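# Close, latch and start a loose thermal cycler

## Task

Lower the thermal cycler's lid under control (never let it drop or slam) and latch it, then press START so the cycler's display reads Running. The cycler is free-standing: at the end it has to sit within about one finger's width of its starting spot, still upright and barely rotated. The plate must remain lying flat in its block. Everything has to stay that way without the robot holding it, so release and pull the gripper away when finished.

## Robot and tools

ROBOT. A single xArm7 (seven joints) carrying a two-finger parallel gripper with a wrist camera. There is only one arm, so each motion argument is one list covering that one gripper. The fingers extend along the gripper's +z axis and close along its y axis. The reported hand point (end_effector_position, the URDF link pinch) lies between the pads when closed, roughly 2 cm short of the fingertips; closing pushes the tips about 10 mm further along +z. Pads open to at most 84 mm, so a plate, block or reservoir can only be taken across its width, on the body above any flange. Avoid jamming a pad down over a base flange; it may stay caught even after opening.

FRAMES. Results report the hand in the scene frame: origin on the table surface under the arm base, +z up, +y to the left when facing along +x. Position is in metres, orientation is end_effector_quat_wxyz, velocities in m/s and rad/s. The base can be slightly tilted, and the printed position drifts from the truth at long reach. Motion commands, however, are written in the gripper's own axes.

THE 7-NUMBER ROW. Both execute_actions rows and the move target use [dx, dy, dz, rx, ry, rz, opening], each a plain number from -1 to 1. The first six are an offset, not a pose: a displacement of the gripper expressed in its own axes, counted from the hand pose shown in the latest result that reports it (before any such result in the scene, and for a second or later call within one reply, counted from where the hand is when the action begins). Scale: 1.0 equals 0.6 m for dx, dy, dz and 180 degrees for the rotation; rx, ry, rz form a single rotation vector. Each row in a list is measured from that same base pose, not chained from the previous row. An all-zero offset is not a pause: it pulls the hand back to the base pose. The seventh number is an absolute finger opening: +1 fully open (0.084 m), -1 closed.

TOOLS.
- execute_actions {"actions": [...], "pictures": bool}. An empty list just reports the state. One action {"rows": [[7 numbers], ...], "steps": n} runs up to 15 control steps of 1/30 s (default 15); each row covers one step and the final row repeats to fill. A wait {"steps": n} (n up to 300) sends nothing and returns once n steps have elapsed since the previous result, your reply time included. Only one action or wait per call; a rejected call does nothing.
- move {"target": [7 numbers], "speed": m/s}. Drives the hand along a straight path toward the one offset target, 0.5 to 10 s long (cut off at 10 s). speed is 0.002 to 0.5, default 0.25; rotation limited to twice that in rad/s. The opening is applied at the start. It ignores obstacles, and the hand can lag, wander or overshoot speed, mostly with the arm near straight. It finishes when the hand and fingers settle or 5 s after the path ends. Its result adds a move: line (done, off_target, moving, held, fault) with the limits that acted and the distance to target. limits=paced means the sent pose was clipped; limits=held means some steps were blocked, after which the arm may surge faster.
- wait {"seconds": 0 to 10}: lets the scene run with no new command.
- zoom_image {"camera": cam_head_left|cam_head_right|cam_wrist, "region": [x0, y0, x1, y1]}: pixel box (top-left origin, max 504 by 504) of the latest full image. All three cameras give 672x504 images.
- read_manual {"section": "licences"}: licence text only.
- finished_scene {"scene": number}: ends and grades the current scene; irreversible. Replying without any tool call also ends things.

CONTROL DETAILS. Each step, the commanded pose is clamped to 70 mm and 16 degrees from the measured pose, then solved by damped IK, favouring position over orientation. After an action the arm only continues to the last clamped pose, so read the resulting pose and send the remainder. "Hand target" shows what the controller is steering toward. Joint ranges (rad): waist -6.283 to 6.283, shoulder -2.059 to 2.094, upper arm roll -6.283 to 6.283, elbow -0.192 to 3.927, forearm roll -6.283 to 6.283, wrist pitch -1.693 to 3.142, wrist roll -6.283 to 6.283. A "pose unreachable" line and HELD marks mean the clearance check altered or blocked commands (the mount counts as arm).

GRIPPING. grip_measured is the actual opening on the command scale. To hold something, command an opening well under grip_measured; a bigger gap squeezes harder (about 24 N per pad maximum). Fast closing can hit harder.

FORCE AND SAFETY. Pressing against something solid builds force while the hand is short of its target; zero offsets won't release it, retreating will. Faster moves and targets deeper past contact push harder. If a joint's torque hits its load limit (waist 46.5, shoulder 46.5, upper arm roll 27.9, elbow 27.9, forearm roll 27.9, wrist pitch 18.6, wrist roll 18.6 N m), the arm backs off and freezes 10 s. Holding loads heats motors: MOTOR HOT appears at 65 °C, and at 80 °C an OVER-TEMPERATURE FAULT brakes the arm. Never knock anything off the table.

TASK HINTS. The lid counts as latched only when fully closed and its handle rests fully down on its stop. If it is down but unlatched, swing the handle fully up (the lid may rise with it) and back down onto the stop while keeping hold. START only works once latched. Lower the lid gently, keep the loose cycler from sliding or turning, then release and back off.

Each tool is called after ">>>" as name(argument=value, ...), one argument or row to a line, values as JSON.

## Session

>>> execute_actions(
  actions=[],
)

Scene clock: 0.00 s of 7800.00 s.
end_effector_position=(+0.7283, +0.3152, +0.3427) grip_measured=+1.00 end_effector_quat_wxyz=(-0.258, +0.947, -0.016, +0.189) end_effector_velocity=(+0.000, +0.000, +0.001) end_effector_angular_velocity=(+0.000, -0.002, +0.000)
Joint positions: [ 0.485  0.76  -0.001  2.148  0.43   0.854  0.171  0.084]
Joint velocities: [ 0.001 -0.    -0.001  0.002  0.     0.    -0.    -0.   ]
Motor temperatures (°C, as the motors report them): [37 38 38 34 40 45 40]
Hand target: +0.728, +0.315, +0.343; -0.258, +0.947, -0.016, +0.189

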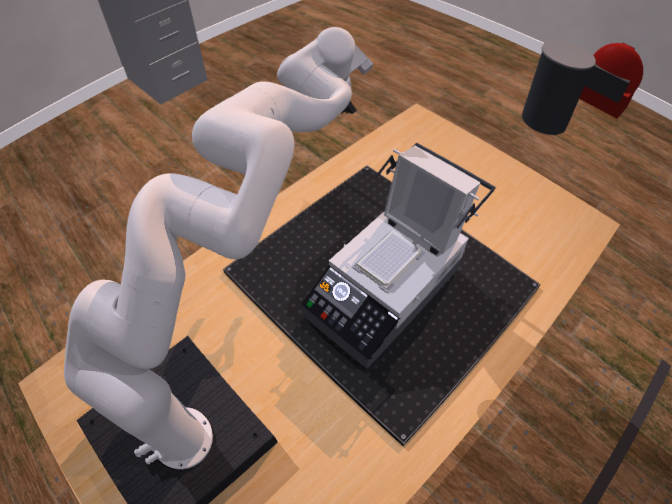

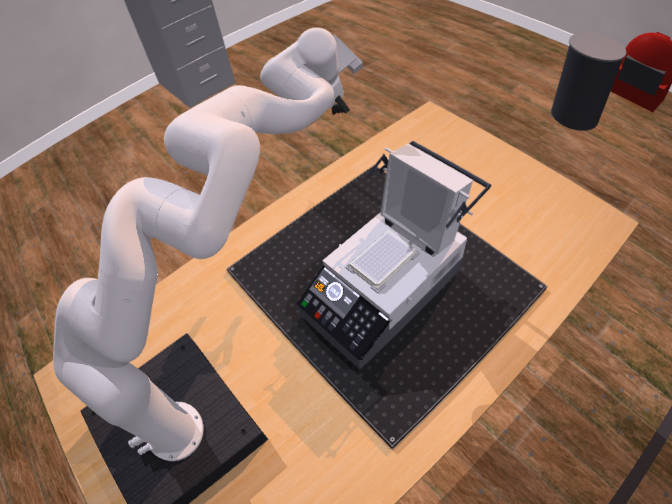

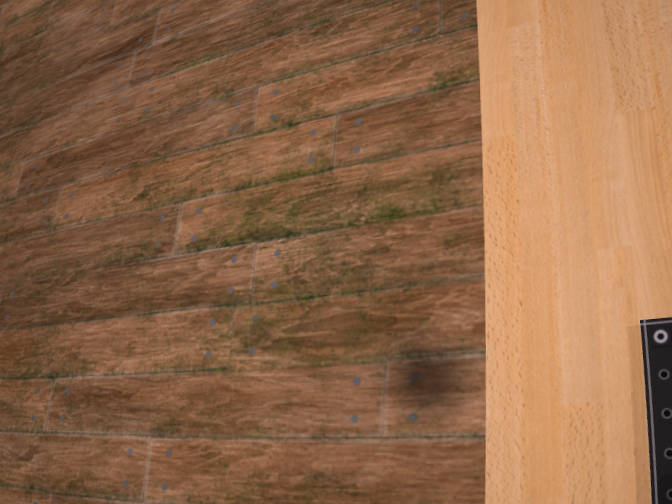

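>>> zoom_image(
  camera="cam_head_left",
  region=[290,130,510,370],
)

>>> move(
  target=[-0.147,0.233,-0.706,-0.167,-0.1225,-0.0104,1],
  speed=0.3,
)

Region (290, 130, 510, 370) of cam_head_left's 672x504 image, scaled by 2.100, with more detail than that image has; it fills the left 462 columns of this view, and the rest is white.

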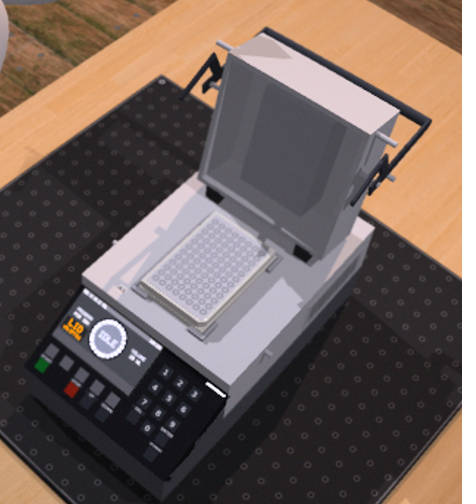

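Scene clock: 7.03 s of 7800.00 s.
end_effector_position=(+0.5008, +0.0026, +0.5800) grip_measured=+1.00 end_effector_quat_wxyz=(-0.000, +1.000, +0.002, +0.007) end_effector_velocity=(-0.002, -0.001, +0.004) end_effector_angular_velocity=(-0.002, -0.006, -0.001)
Joint positions: [ 0.238  0.472 -0.186  2.702  0.09   2.194 -0.019  0.084]
Joint velocities: [-0.017  0.032  0.012  0.075  0.001  0.036  0.002  0.   ]
Motor temperatures (°C, as the motors report them): [37 38 38 35 40 45 40]
Hand target: +0.501, +0.002, +0.580; -0.000, +1.000, +0.002, +0.008
Off the commanded pose: 0.002 m, 1 deg.
elbow stopped short: the move would have taken joint 4 (elbow) straighter than the controller allows; a more bent joint 4 avoids this.
After step 90, 1.83 s passed at rest.
move: done

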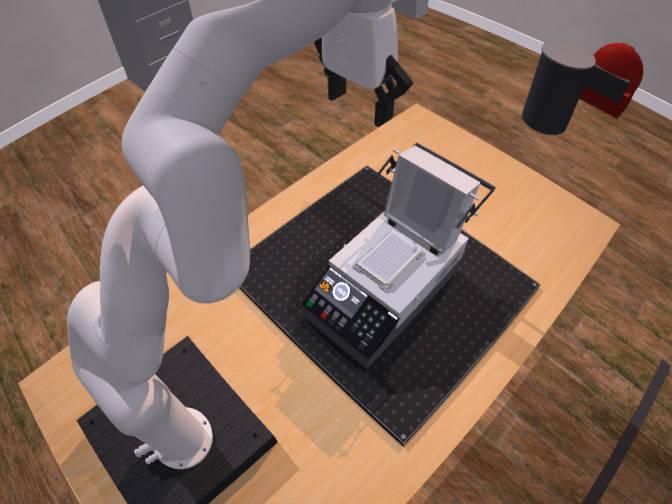

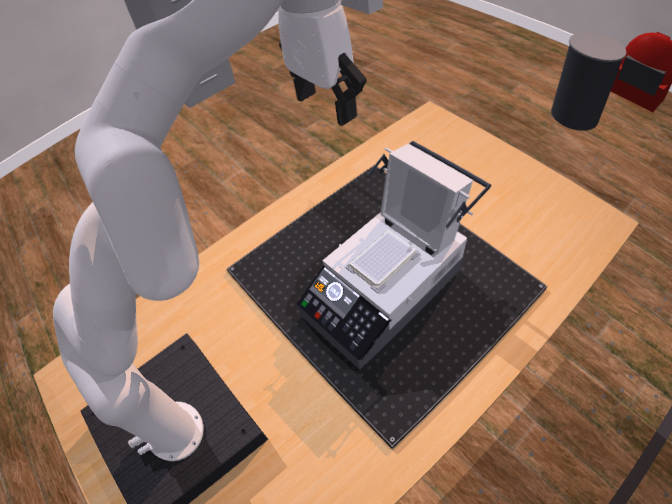

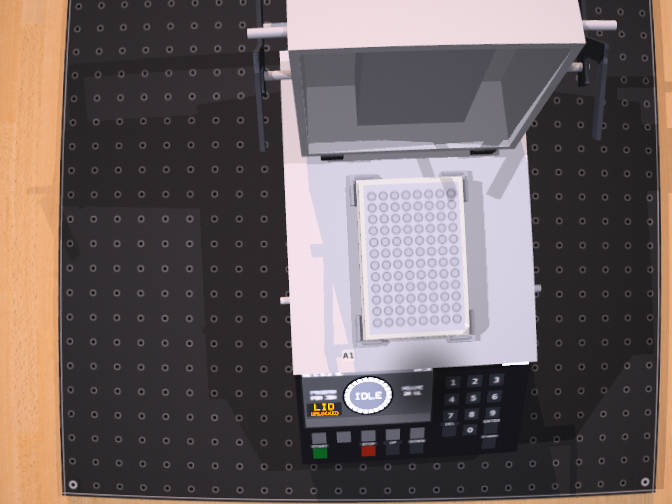

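>>> move(
  target=[0.24,0.05,0.08,0,0,0,1],
)

>>> zoom_image(
  camera="cam_head_right",
  region=[360,125,510,260],
)

Scene clock: 11.10 s of 7800.00 s.
end_effector_position=(+0.6443, -0.0276, +0.5336) grip_measured=+1.00 end_effector_quat_wxyz=(+0.005, +0.989, +0.002, +0.145) end_effector_velocity=(+0.002, -0.001, -0.004) end_effector_angular_velocity=(-0.001, +0.003, -0.002)
Joint positions: [ 0.165  0.645 -0.171  2.709  0.112  1.751 -0.066  0.084]
Joint velocities: [-0.006  0.005  0.015 -0.003 -0.012 -0.006  0.002  0.   ]
Motor temperatures (°C, as the motors report them): [37 38 38 35 40 45 40]
Hand target: +0.645, -0.028, +0.533; +0.005, +0.989, +0.002, +0.145
Off the commanded pose: 0.002 m, 16 deg.
elbow stopped short: the move would have taken joint 4 (elbow) straighter than the controller allows; a more bent joint 4 avoids this.
move: off_target

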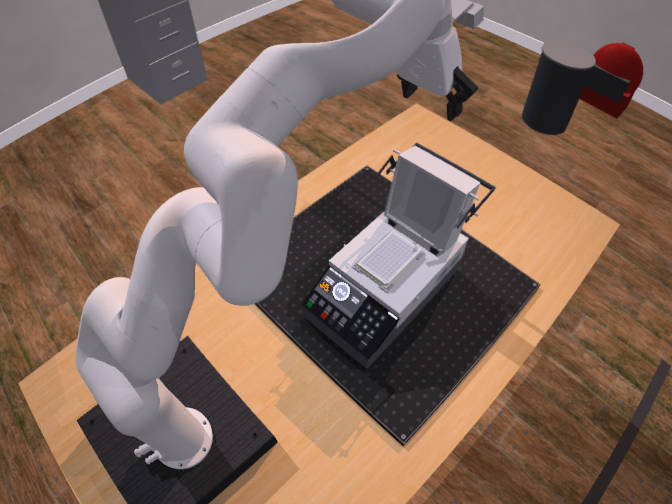

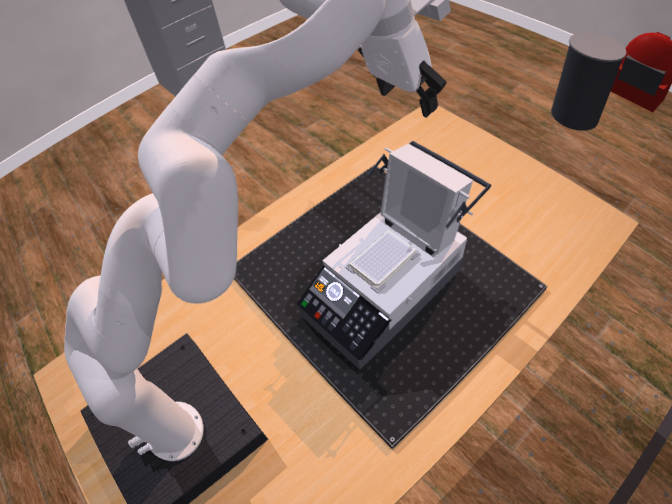

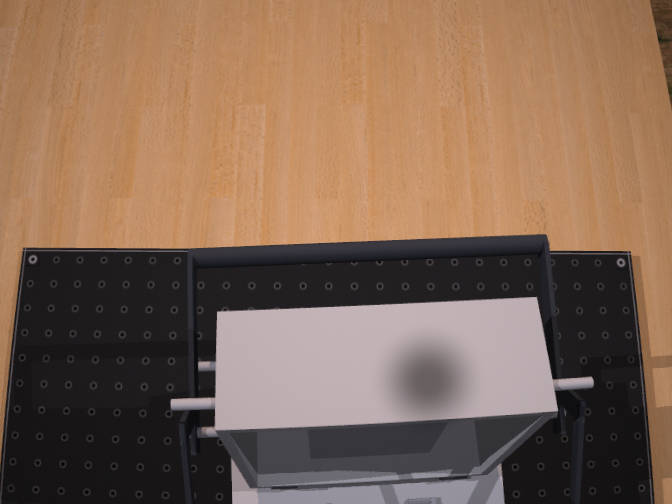

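Region (360, 125, 510, 260) of cam_head_right's 672x504 image, scaled by 3.360, with more detail than that image has; it fills the top 454 rows of this view, and the rest is white.

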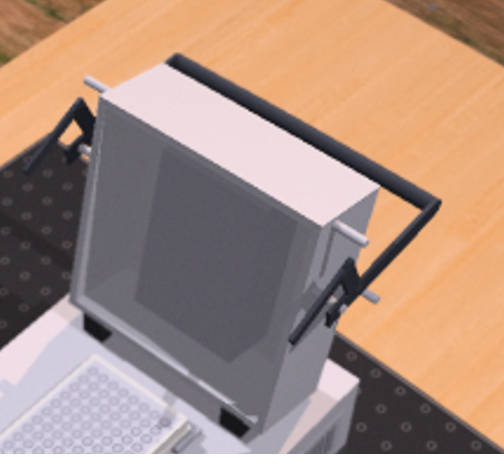

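>>> move(
  target=[0.117,-0.02,0.277,0,0,0.483,-0.1],
)

Scene clock: 21.30 s of 7800.00 s.
end_effector_position=(+0.7579, -0.0178, +0.3942) grip_measured=-0.11 end_effector_quat_wxyz=(-0.122, +0.715, -0.675, +0.137) end_effector_velocity=(+0.000, -0.000, -0.003) end_effector_angular_velocity=(+0.005, +0.003, -0.010)
Joint positions: [ 0.196  0.927 -0.271  2.709  0.221  1.4    1.449  0.039]
Joint velocities: [-0.007  0.002  0.027 -0.002 -0.023 -0.003  0.015 -0.   ]
Motor temperatures (°C, as the motors report them): [37 39 38 35 40 45 40]
Hand target: +0.758, -0.018, +0.394; -0.122, +0.715, -0.675, +0.137
Off the commanded pose: 0.002 m, 4 deg.
elbow stopped short: the move would have taken joint 4 (elbow) straighter than the controller allows; a more bent joint 4 avoids this.
After step 90, 3.70 s passed at rest.
move: off_target

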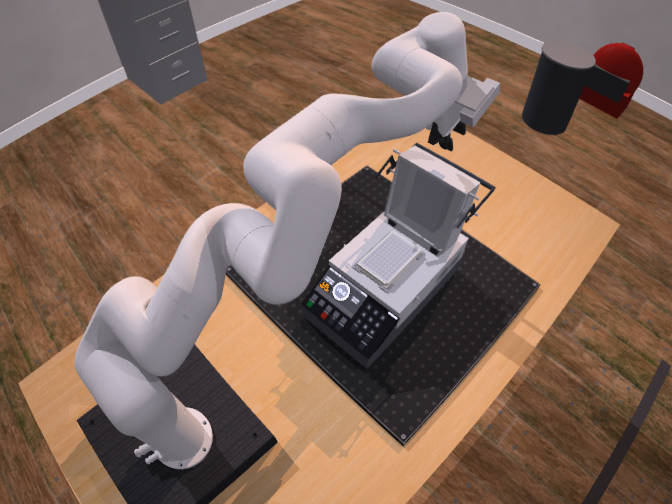

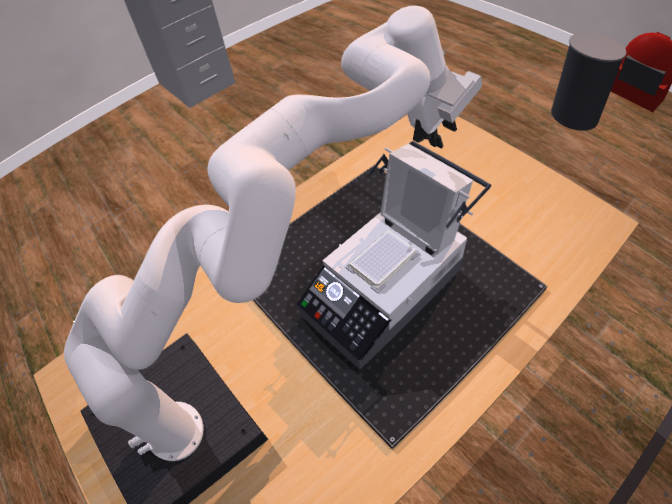

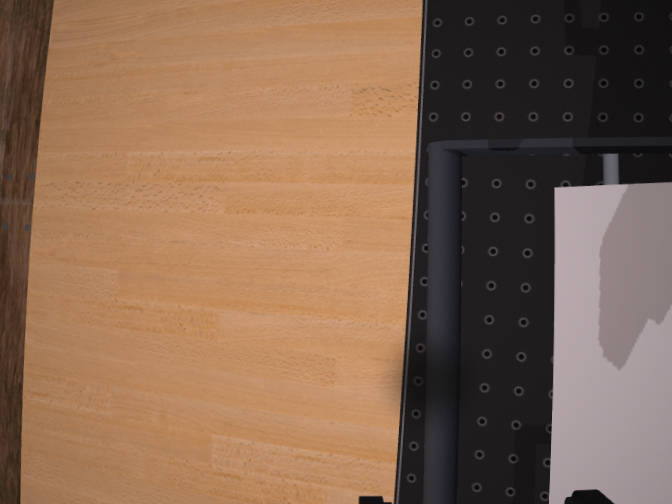

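>>> move(
  target=[0,0.008,0.2,-0.02,0,0,-0.25],
  speed=0.1,
)

>>> zoom_image(
  camera="cam_head_right",
  region=[360,90,520,240],
)

Scene clock: 29.30 s of 7800.00 s.
end_effector_position=(+0.7968, -0.0190, +0.3060) grip_measured=-0.26 end_effector_quat_wxyz=(-0.128, +0.713, -0.673, +0.147) end_effector_velocity=(+0.003, -0.000, +0.001) end_effector_angular_velocity=(+0.003, -0.012, -0.002)
Joint positions: [ 0.18   1.085 -0.236  2.725  0.203  1.231  1.454  0.033]
Joint velocities: [-0.006 -0.004  0.028 -0.008 -0.024 -0.019  0.006  0.001]
Motor temperatures (°C, as the motors report them): [37 39 38 36 40 45 40]
Hand target: +0.795, -0.020, +0.280; -0.116, +0.715, -0.676, +0.135
Off the commanded pose: 0.025 m, 5 deg.
elbow stopped short: the move would have taken joint 4 (elbow) straighter than the controller allows; a more bent joint 4 avoids this.
After step 90, 3.40 s passed at rest.
move: off_target

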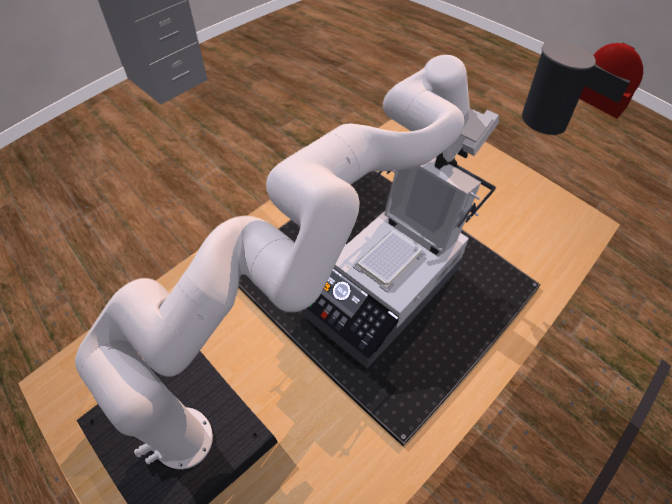

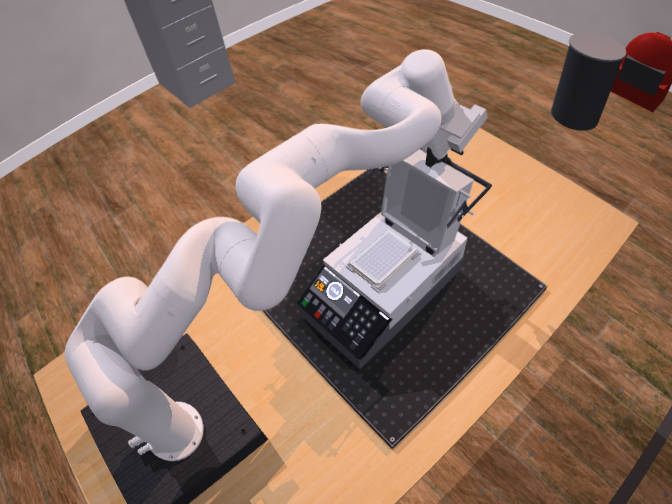

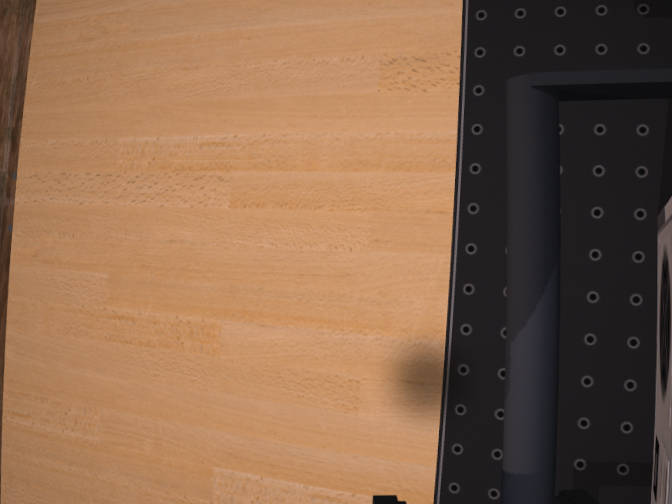

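Region (360, 90, 520, 240) of cam_head_right's 672x504 image, scaled by 3.150, with more detail than that image has; it fills the top 472 rows of this view, and the rest is white.

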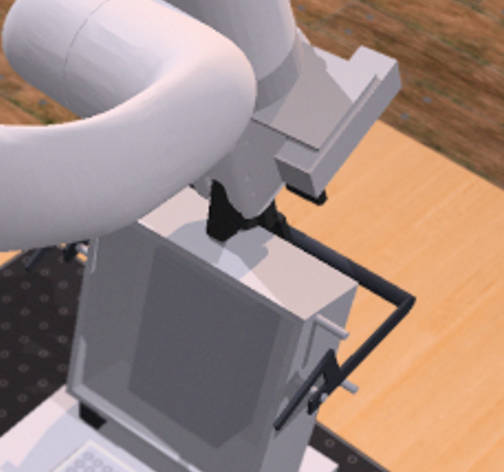

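>>> move(
  target=[0,0,-0.12,0,0,0,-0.25],
)

>>> move(
  target=[0.25,0.15,-0.035,0,-0.139,0,0],
)

Scene clock: 39.43 s of 7800.00 s.
end_effector_position=(+0.7697, -0.0175, +0.3714) grip_measured=-0.27 end_effector_quat_wxyz=(-0.126, +0.714, -0.673, +0.145) end_effector_velocity=(-0.001, +0.001, +0.013) end_effector_angular_velocity=(-0.002, -0.037, +0.003)
Joint positions: [ 0.215  0.883 -0.249  2.548  0.191  1.266  1.444  0.032]
Joint velocities: [ 0.031 -0.104 -0.011 -0.169 -0.005 -0.099 -0.012 -0.   ]
Motor temperatures (°C, as the motors report them): [37 39 38 35 40 46 40]
Hand target: +0.770, -0.018, +0.373; -0.128, +0.714, -0.673, +0.146
Off the commanded pose: 0.001 m, 0 deg.
After step 90, 6.27 s passed at rest.
move: done

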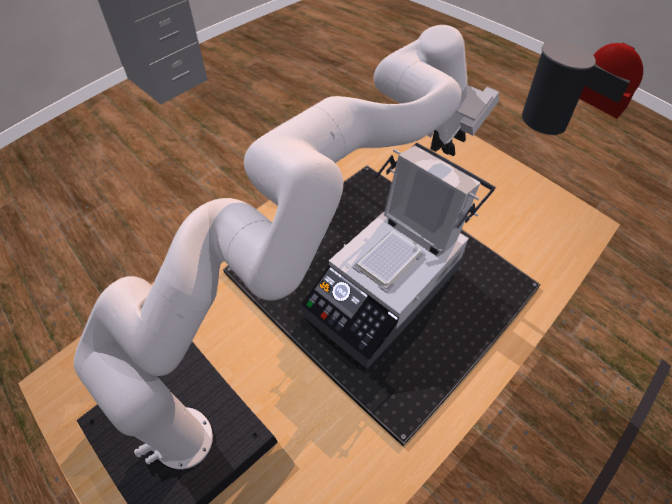

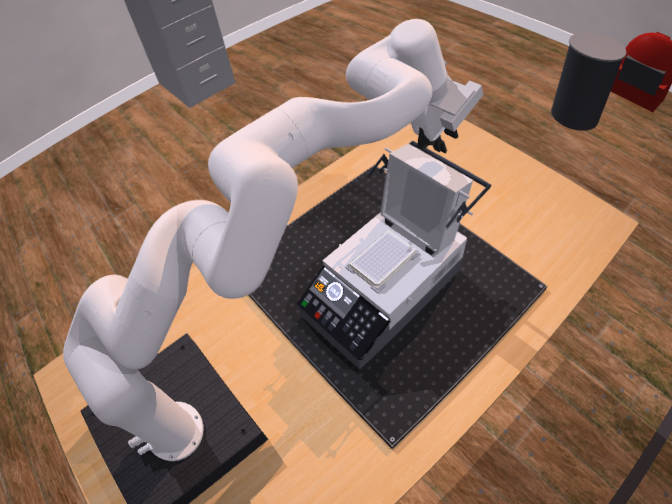

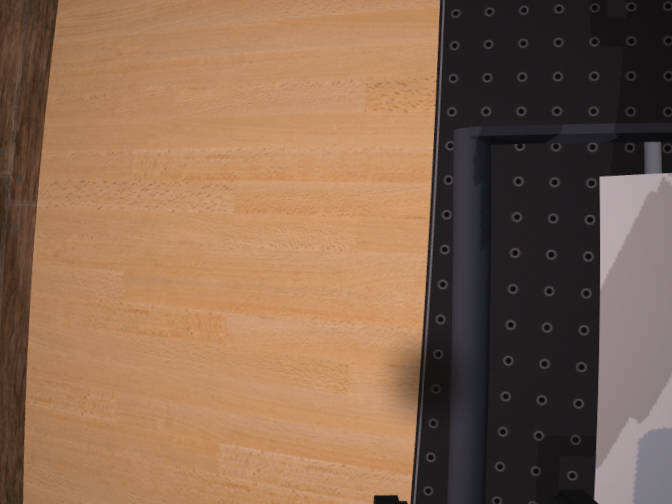

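Scene clock: 40.83 s of 7800.00 s.
end_effector_position=(+0.6863, -0.1715, +0.3638) grip_measured=-0.01 end_effector_quat_wxyz=(-0.270, +0.728, -0.630, -0.011) end_effector_velocity=(-0.003, -0.010, -0.001) end_effector_angular_velocity=(+0.001, +0.005, -0.010)
Joint positions: [-0.223  0.703 -0.094  2.244  0.597  1.402  0.925  0.044]
Joint velocities: [-0.015  0.007 -0.004  0.012  0.002  0.012 -0.001 -0.   ]
Motor temperatures (°C, as the motors report them): [37 39 38 35 40 46 40]
Hand target: +0.686, -0.173, +0.364; -0.270, +0.728, -0.630, -0.011
Off the commanded pose: 0.002 m, 0 deg.
move: done

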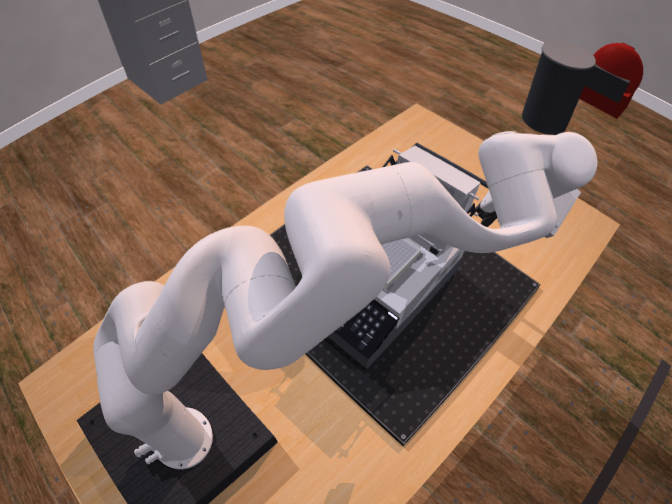

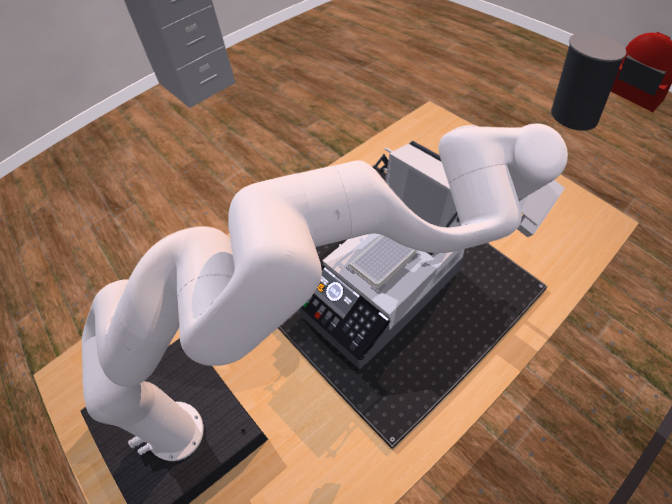

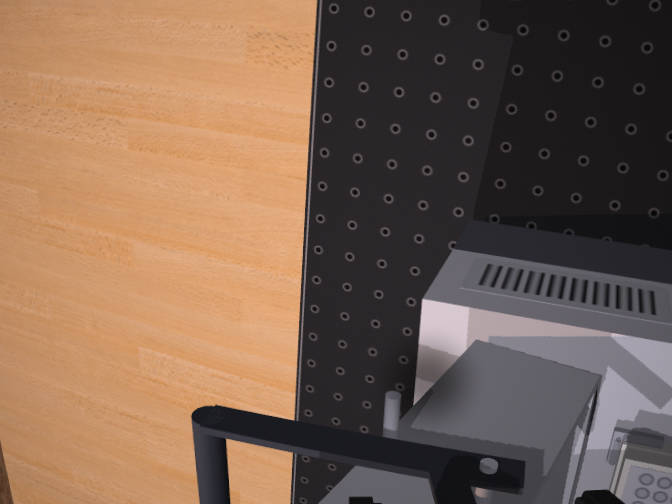

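>>> move(
  target=[-0.06,0,0.02,0,0,0,0],
)

Scene clock: 44.60 s of 7800.00 s.
end_effector_position=(+0.6828, -0.1347, +0.3661) grip_measured=-0.01 end_effector_quat_wxyz=(-0.270, +0.728, -0.630, -0.011) end_effector_velocity=(-0.001, +0.000, -0.002) end_effector_angular_velocity=(-0.002, -0.002, -0.009)
Joint positions: [-0.158  0.602 -0.095  2.081  0.59   1.321  0.943  0.044]
Joint velocities: [ 0.005 -0.012 -0.003 -0.026  0.001 -0.019  0.001 -0.   ]
Motor temperatures (°C, as the motors report them): [37 39 38 36 40 46 40]
Hand target: +0.683, -0.134, +0.366; -0.270, +0.728, -0.630, -0.011
Off the commanded pose: 0.001 m, 0 deg.
After step 90, 0.03 s passed at rest.
move: done

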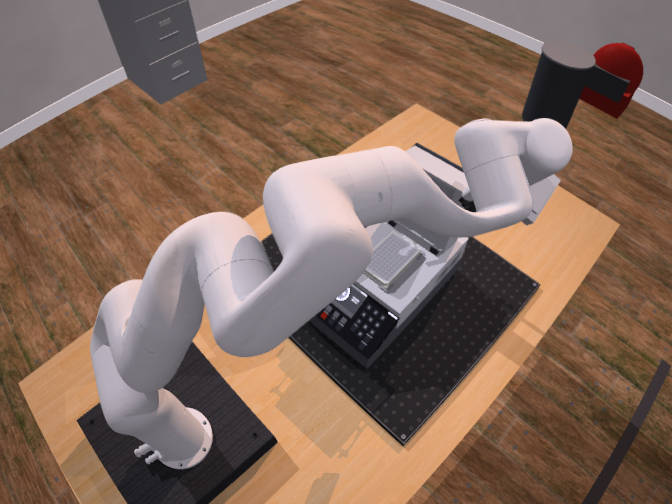

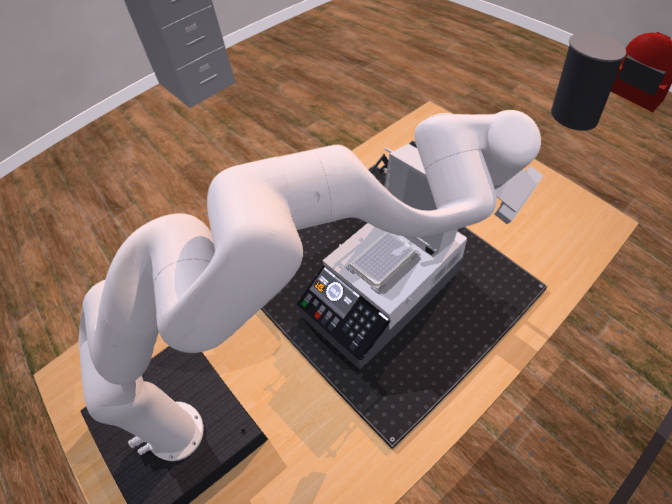

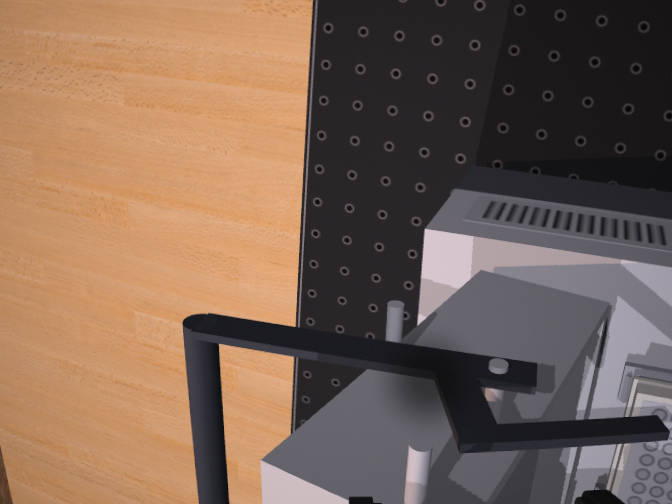

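>>> move(
  target=[0.032,-0.016,0.045,0,0,0,0],
  speed=0.08,
)

>>> zoom_image(
  camera="cam_wrist",
  region=[250,300,672,504],
)

Scene clock: 47.90 s of 7800.00 s.
end_effector_position=(+0.7041, -0.1407, +0.3404) grip_measured=-0.01 end_effector_quat_wxyz=(-0.270, +0.728, -0.630, -0.011) end_effector_velocity=(+0.001, -0.000, -0.003) end_effector_angular_velocity=(+0.001, +0.005, +0.001)
Joint positions: [-0.165  0.714 -0.088  2.192  0.594  1.317  0.945  0.044]
Joint velocities: [-0.001  0.01   0.     0.009 -0.002  0.004  0.002 -0.   ]
Motor temperatures (°C, as the motors report them): [37 39 38 36 40 45 40]
Hand target: +0.704, -0.141, +0.340; -0.270, +0.728, -0.630, -0.011
Off the commanded pose: 0.001 m, 0 deg.
move: done

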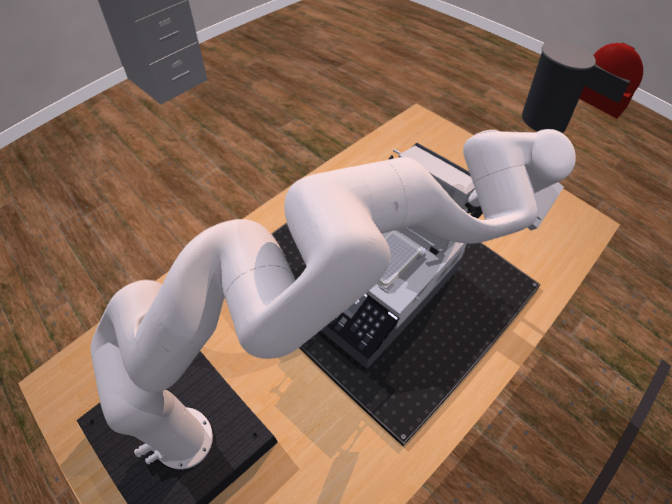

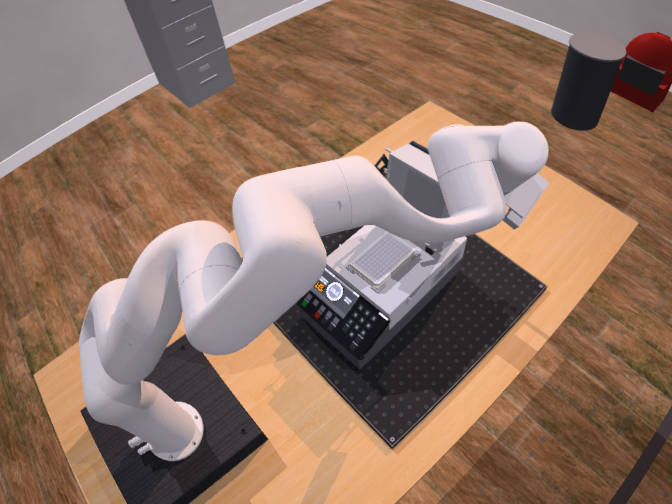

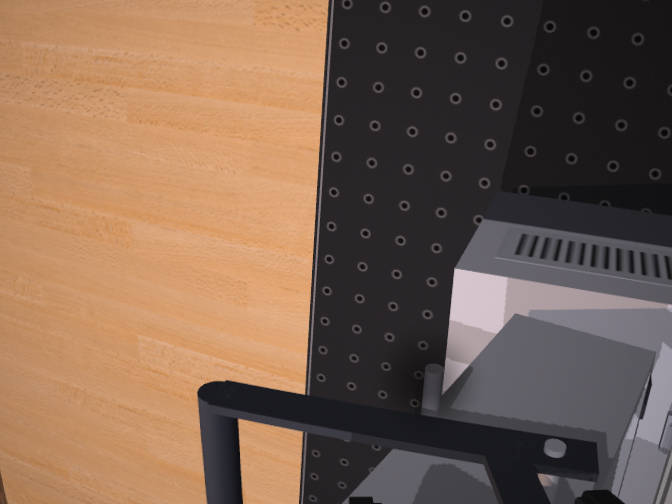

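Region (250, 300, 672, 504) of cam_wrist's 672x504 image, scaled by 1.194, with more detail than that image has; it fills the top 244 rows of this view, and the rest is white.

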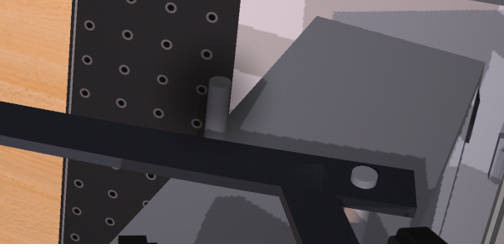

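>>> move(
  target=[0.004,0,0.03,0,0,0,0],
  speed=0.04,
)

>>> move(
  target=[0,0,0,0,0,0,-1],
)

>>> zoom_image(
  camera="cam_head_left",
  region=[400,140,520,260],
)

Scene clock: 50.53 s of 7800.00 s.
end_effector_position=(+0.7120, -0.1384, +0.3355) grip_measured=-0.01 end_effector_quat_wxyz=(-0.273, +0.728, -0.629, -0.001) end_effector_velocity=(-0.000, +0.002, +0.001) end_effector_angular_velocity=(-0.007, +0.001, +0.007)
Joint positions: [-0.155  0.723 -0.088  2.186  0.597  1.28   0.938  0.044]
Joint velocities: [ 0.005 -0.001 -0.002  0.003 -0.005  0.004 -0.002 -0.   ]
Motor temperatures (°C, as the motors report them): [37 39 38 36 40 45 40]
Hand target: +0.710, -0.136, +0.324; -0.270, +0.728, -0.630, -0.011
Off the commanded pose: 0.012 m, 1 deg.
move: off_target

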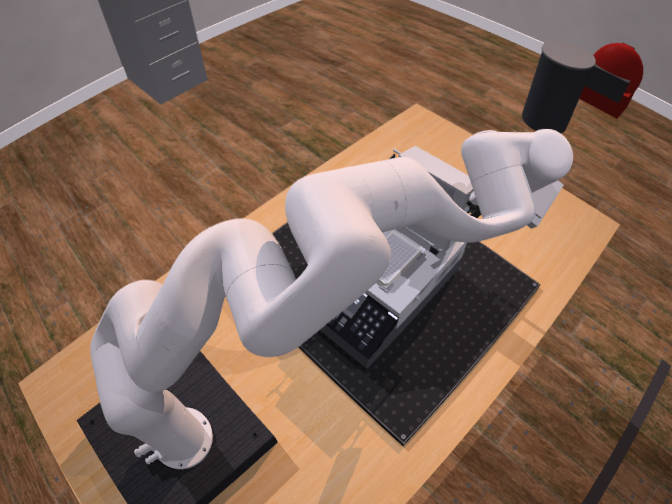

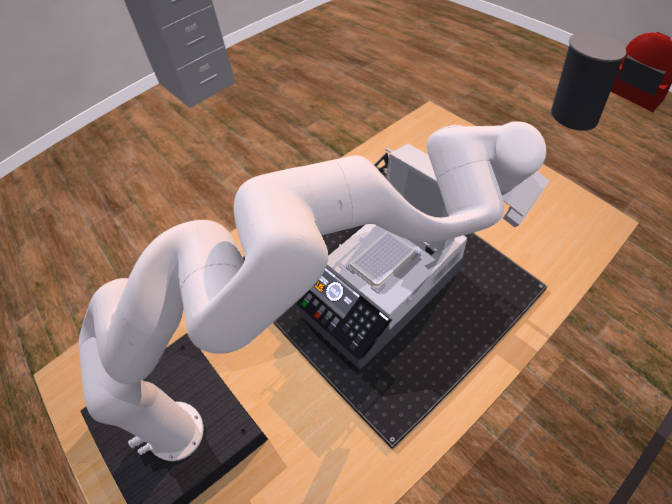

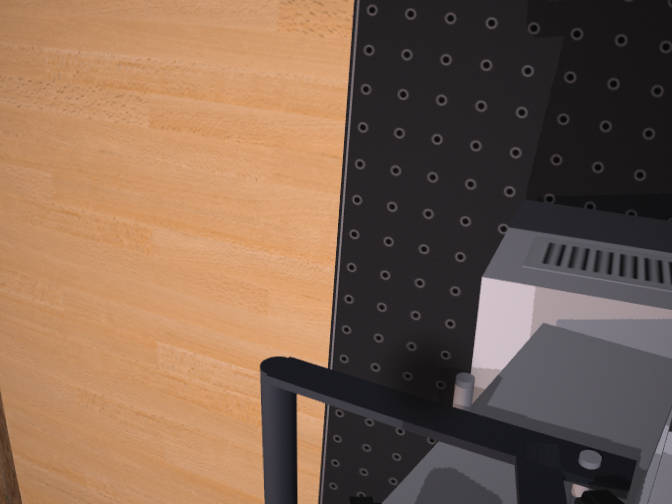

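Scene clock: 51.03 s of 7800.00 s.
end_effector_position=(+0.7106, -0.1383, +0.3321) grip_measured=-0.88 end_effector_quat_wxyz=(-0.271, +0.728, -0.629, -0.005) end_effector_velocity=(+0.007, +0.003, +0.002) end_effector_angular_velocity=(-0.000, -0.022, -0.004)
Joint positions: [-0.155  0.724 -0.089  2.182  0.596  1.283  0.938  0.005]
Joint velocities: [ 0.005  0.007  0.005  0.008  0.005 -0.023  0.001 -0.   ]
Motor temperatures (°C, as the motors report them): [37 39 38 36 40 45 40]
Hand target: +0.712, -0.138, +0.335; -0.273, +0.728, -0.629, -0.001
Off the commanded pose: 0.004 m, 0 deg.
move: off_target

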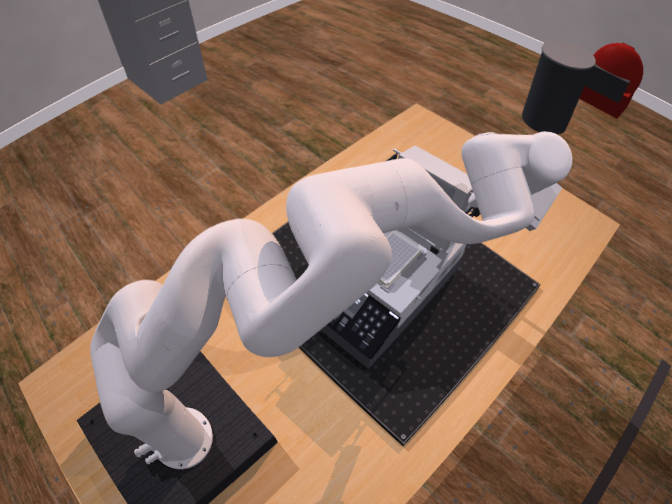

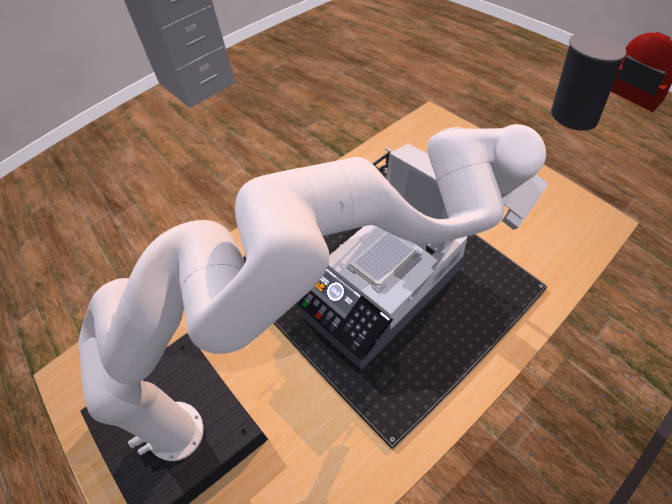

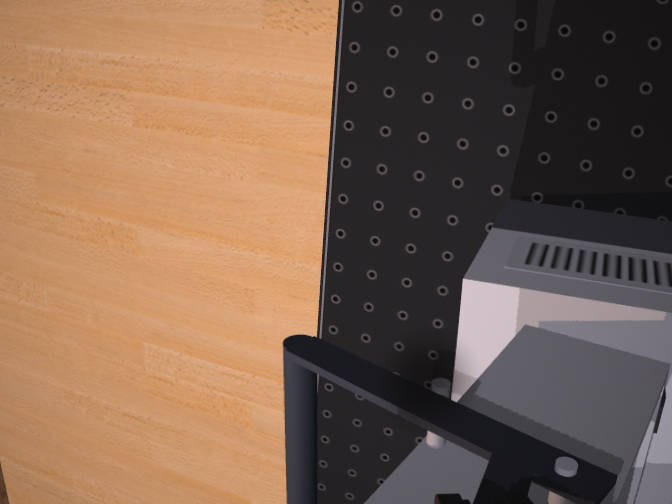

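Region (400, 140, 520, 260) of cam_head_left's 672x504 image, scaled by 4.200, with more detail than that image has.

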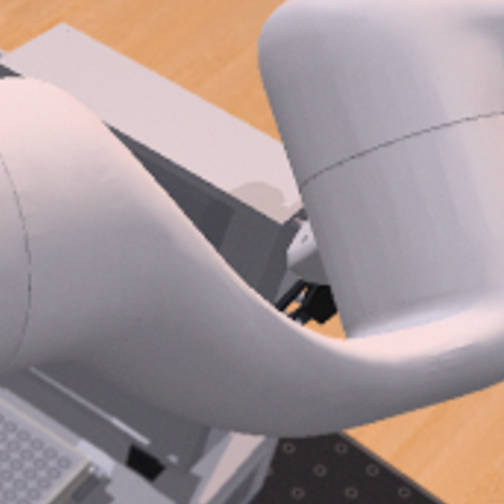

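>>> move(
  target=[-0.018,0.063,-0.038,0,0,0,-1],
  speed=0.04,
)

Scene clock: 54.27 s of 7800.00 s.
end_effector_position=(+0.6661, -0.1401, +0.3403) grip_measured=-0.88 end_effector_quat_wxyz=(-0.271, +0.728, -0.630, -0.005) end_effector_velocity=(-0.001, -0.000, +0.000) end_effector_angular_velocity=(-0.001, -0.002, -0.001)
Joint positions: [-0.154  0.518 -0.101  1.88   0.607  1.214  0.864  0.005]
Joint velocities: [-0.    -0.006  0.    -0.009 -0.    -0.005 -0.002 -0.   ]
Motor temperatures (°C, as the motors report them): [37 39 38 37 40 46 40]
Hand target: +0.666, -0.140, +0.341; -0.271, +0.728, -0.629, -0.005
Off the commanded pose: 0.000 m, 0 deg.
move: done

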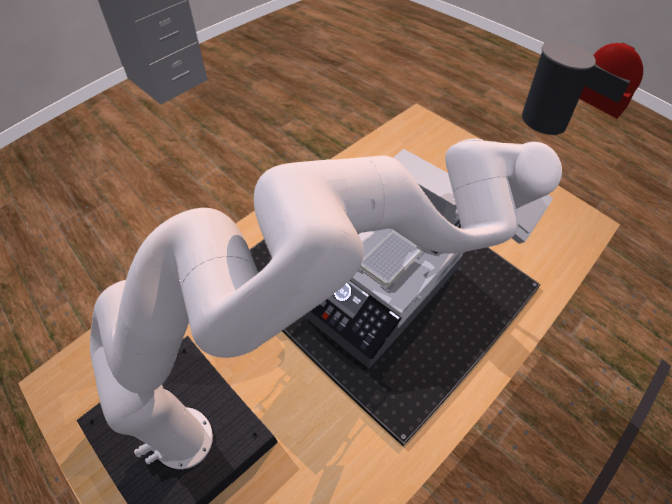

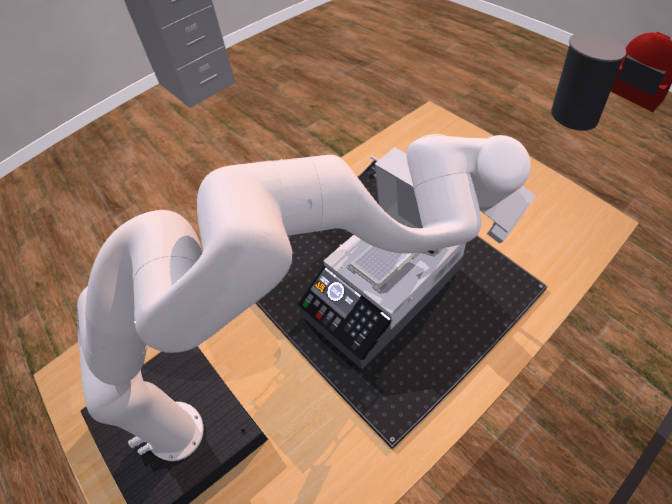

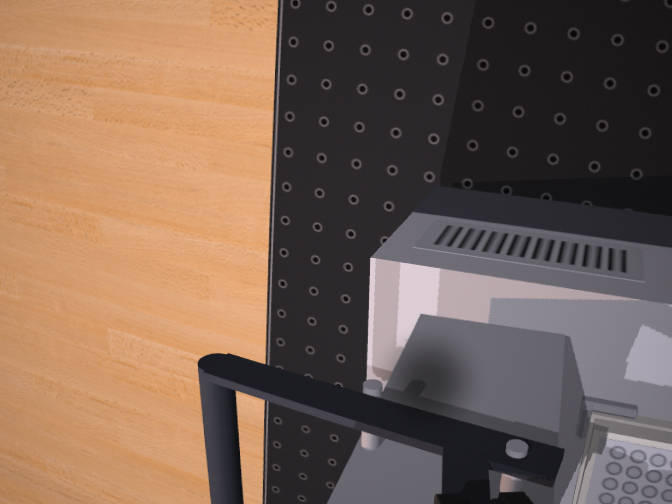

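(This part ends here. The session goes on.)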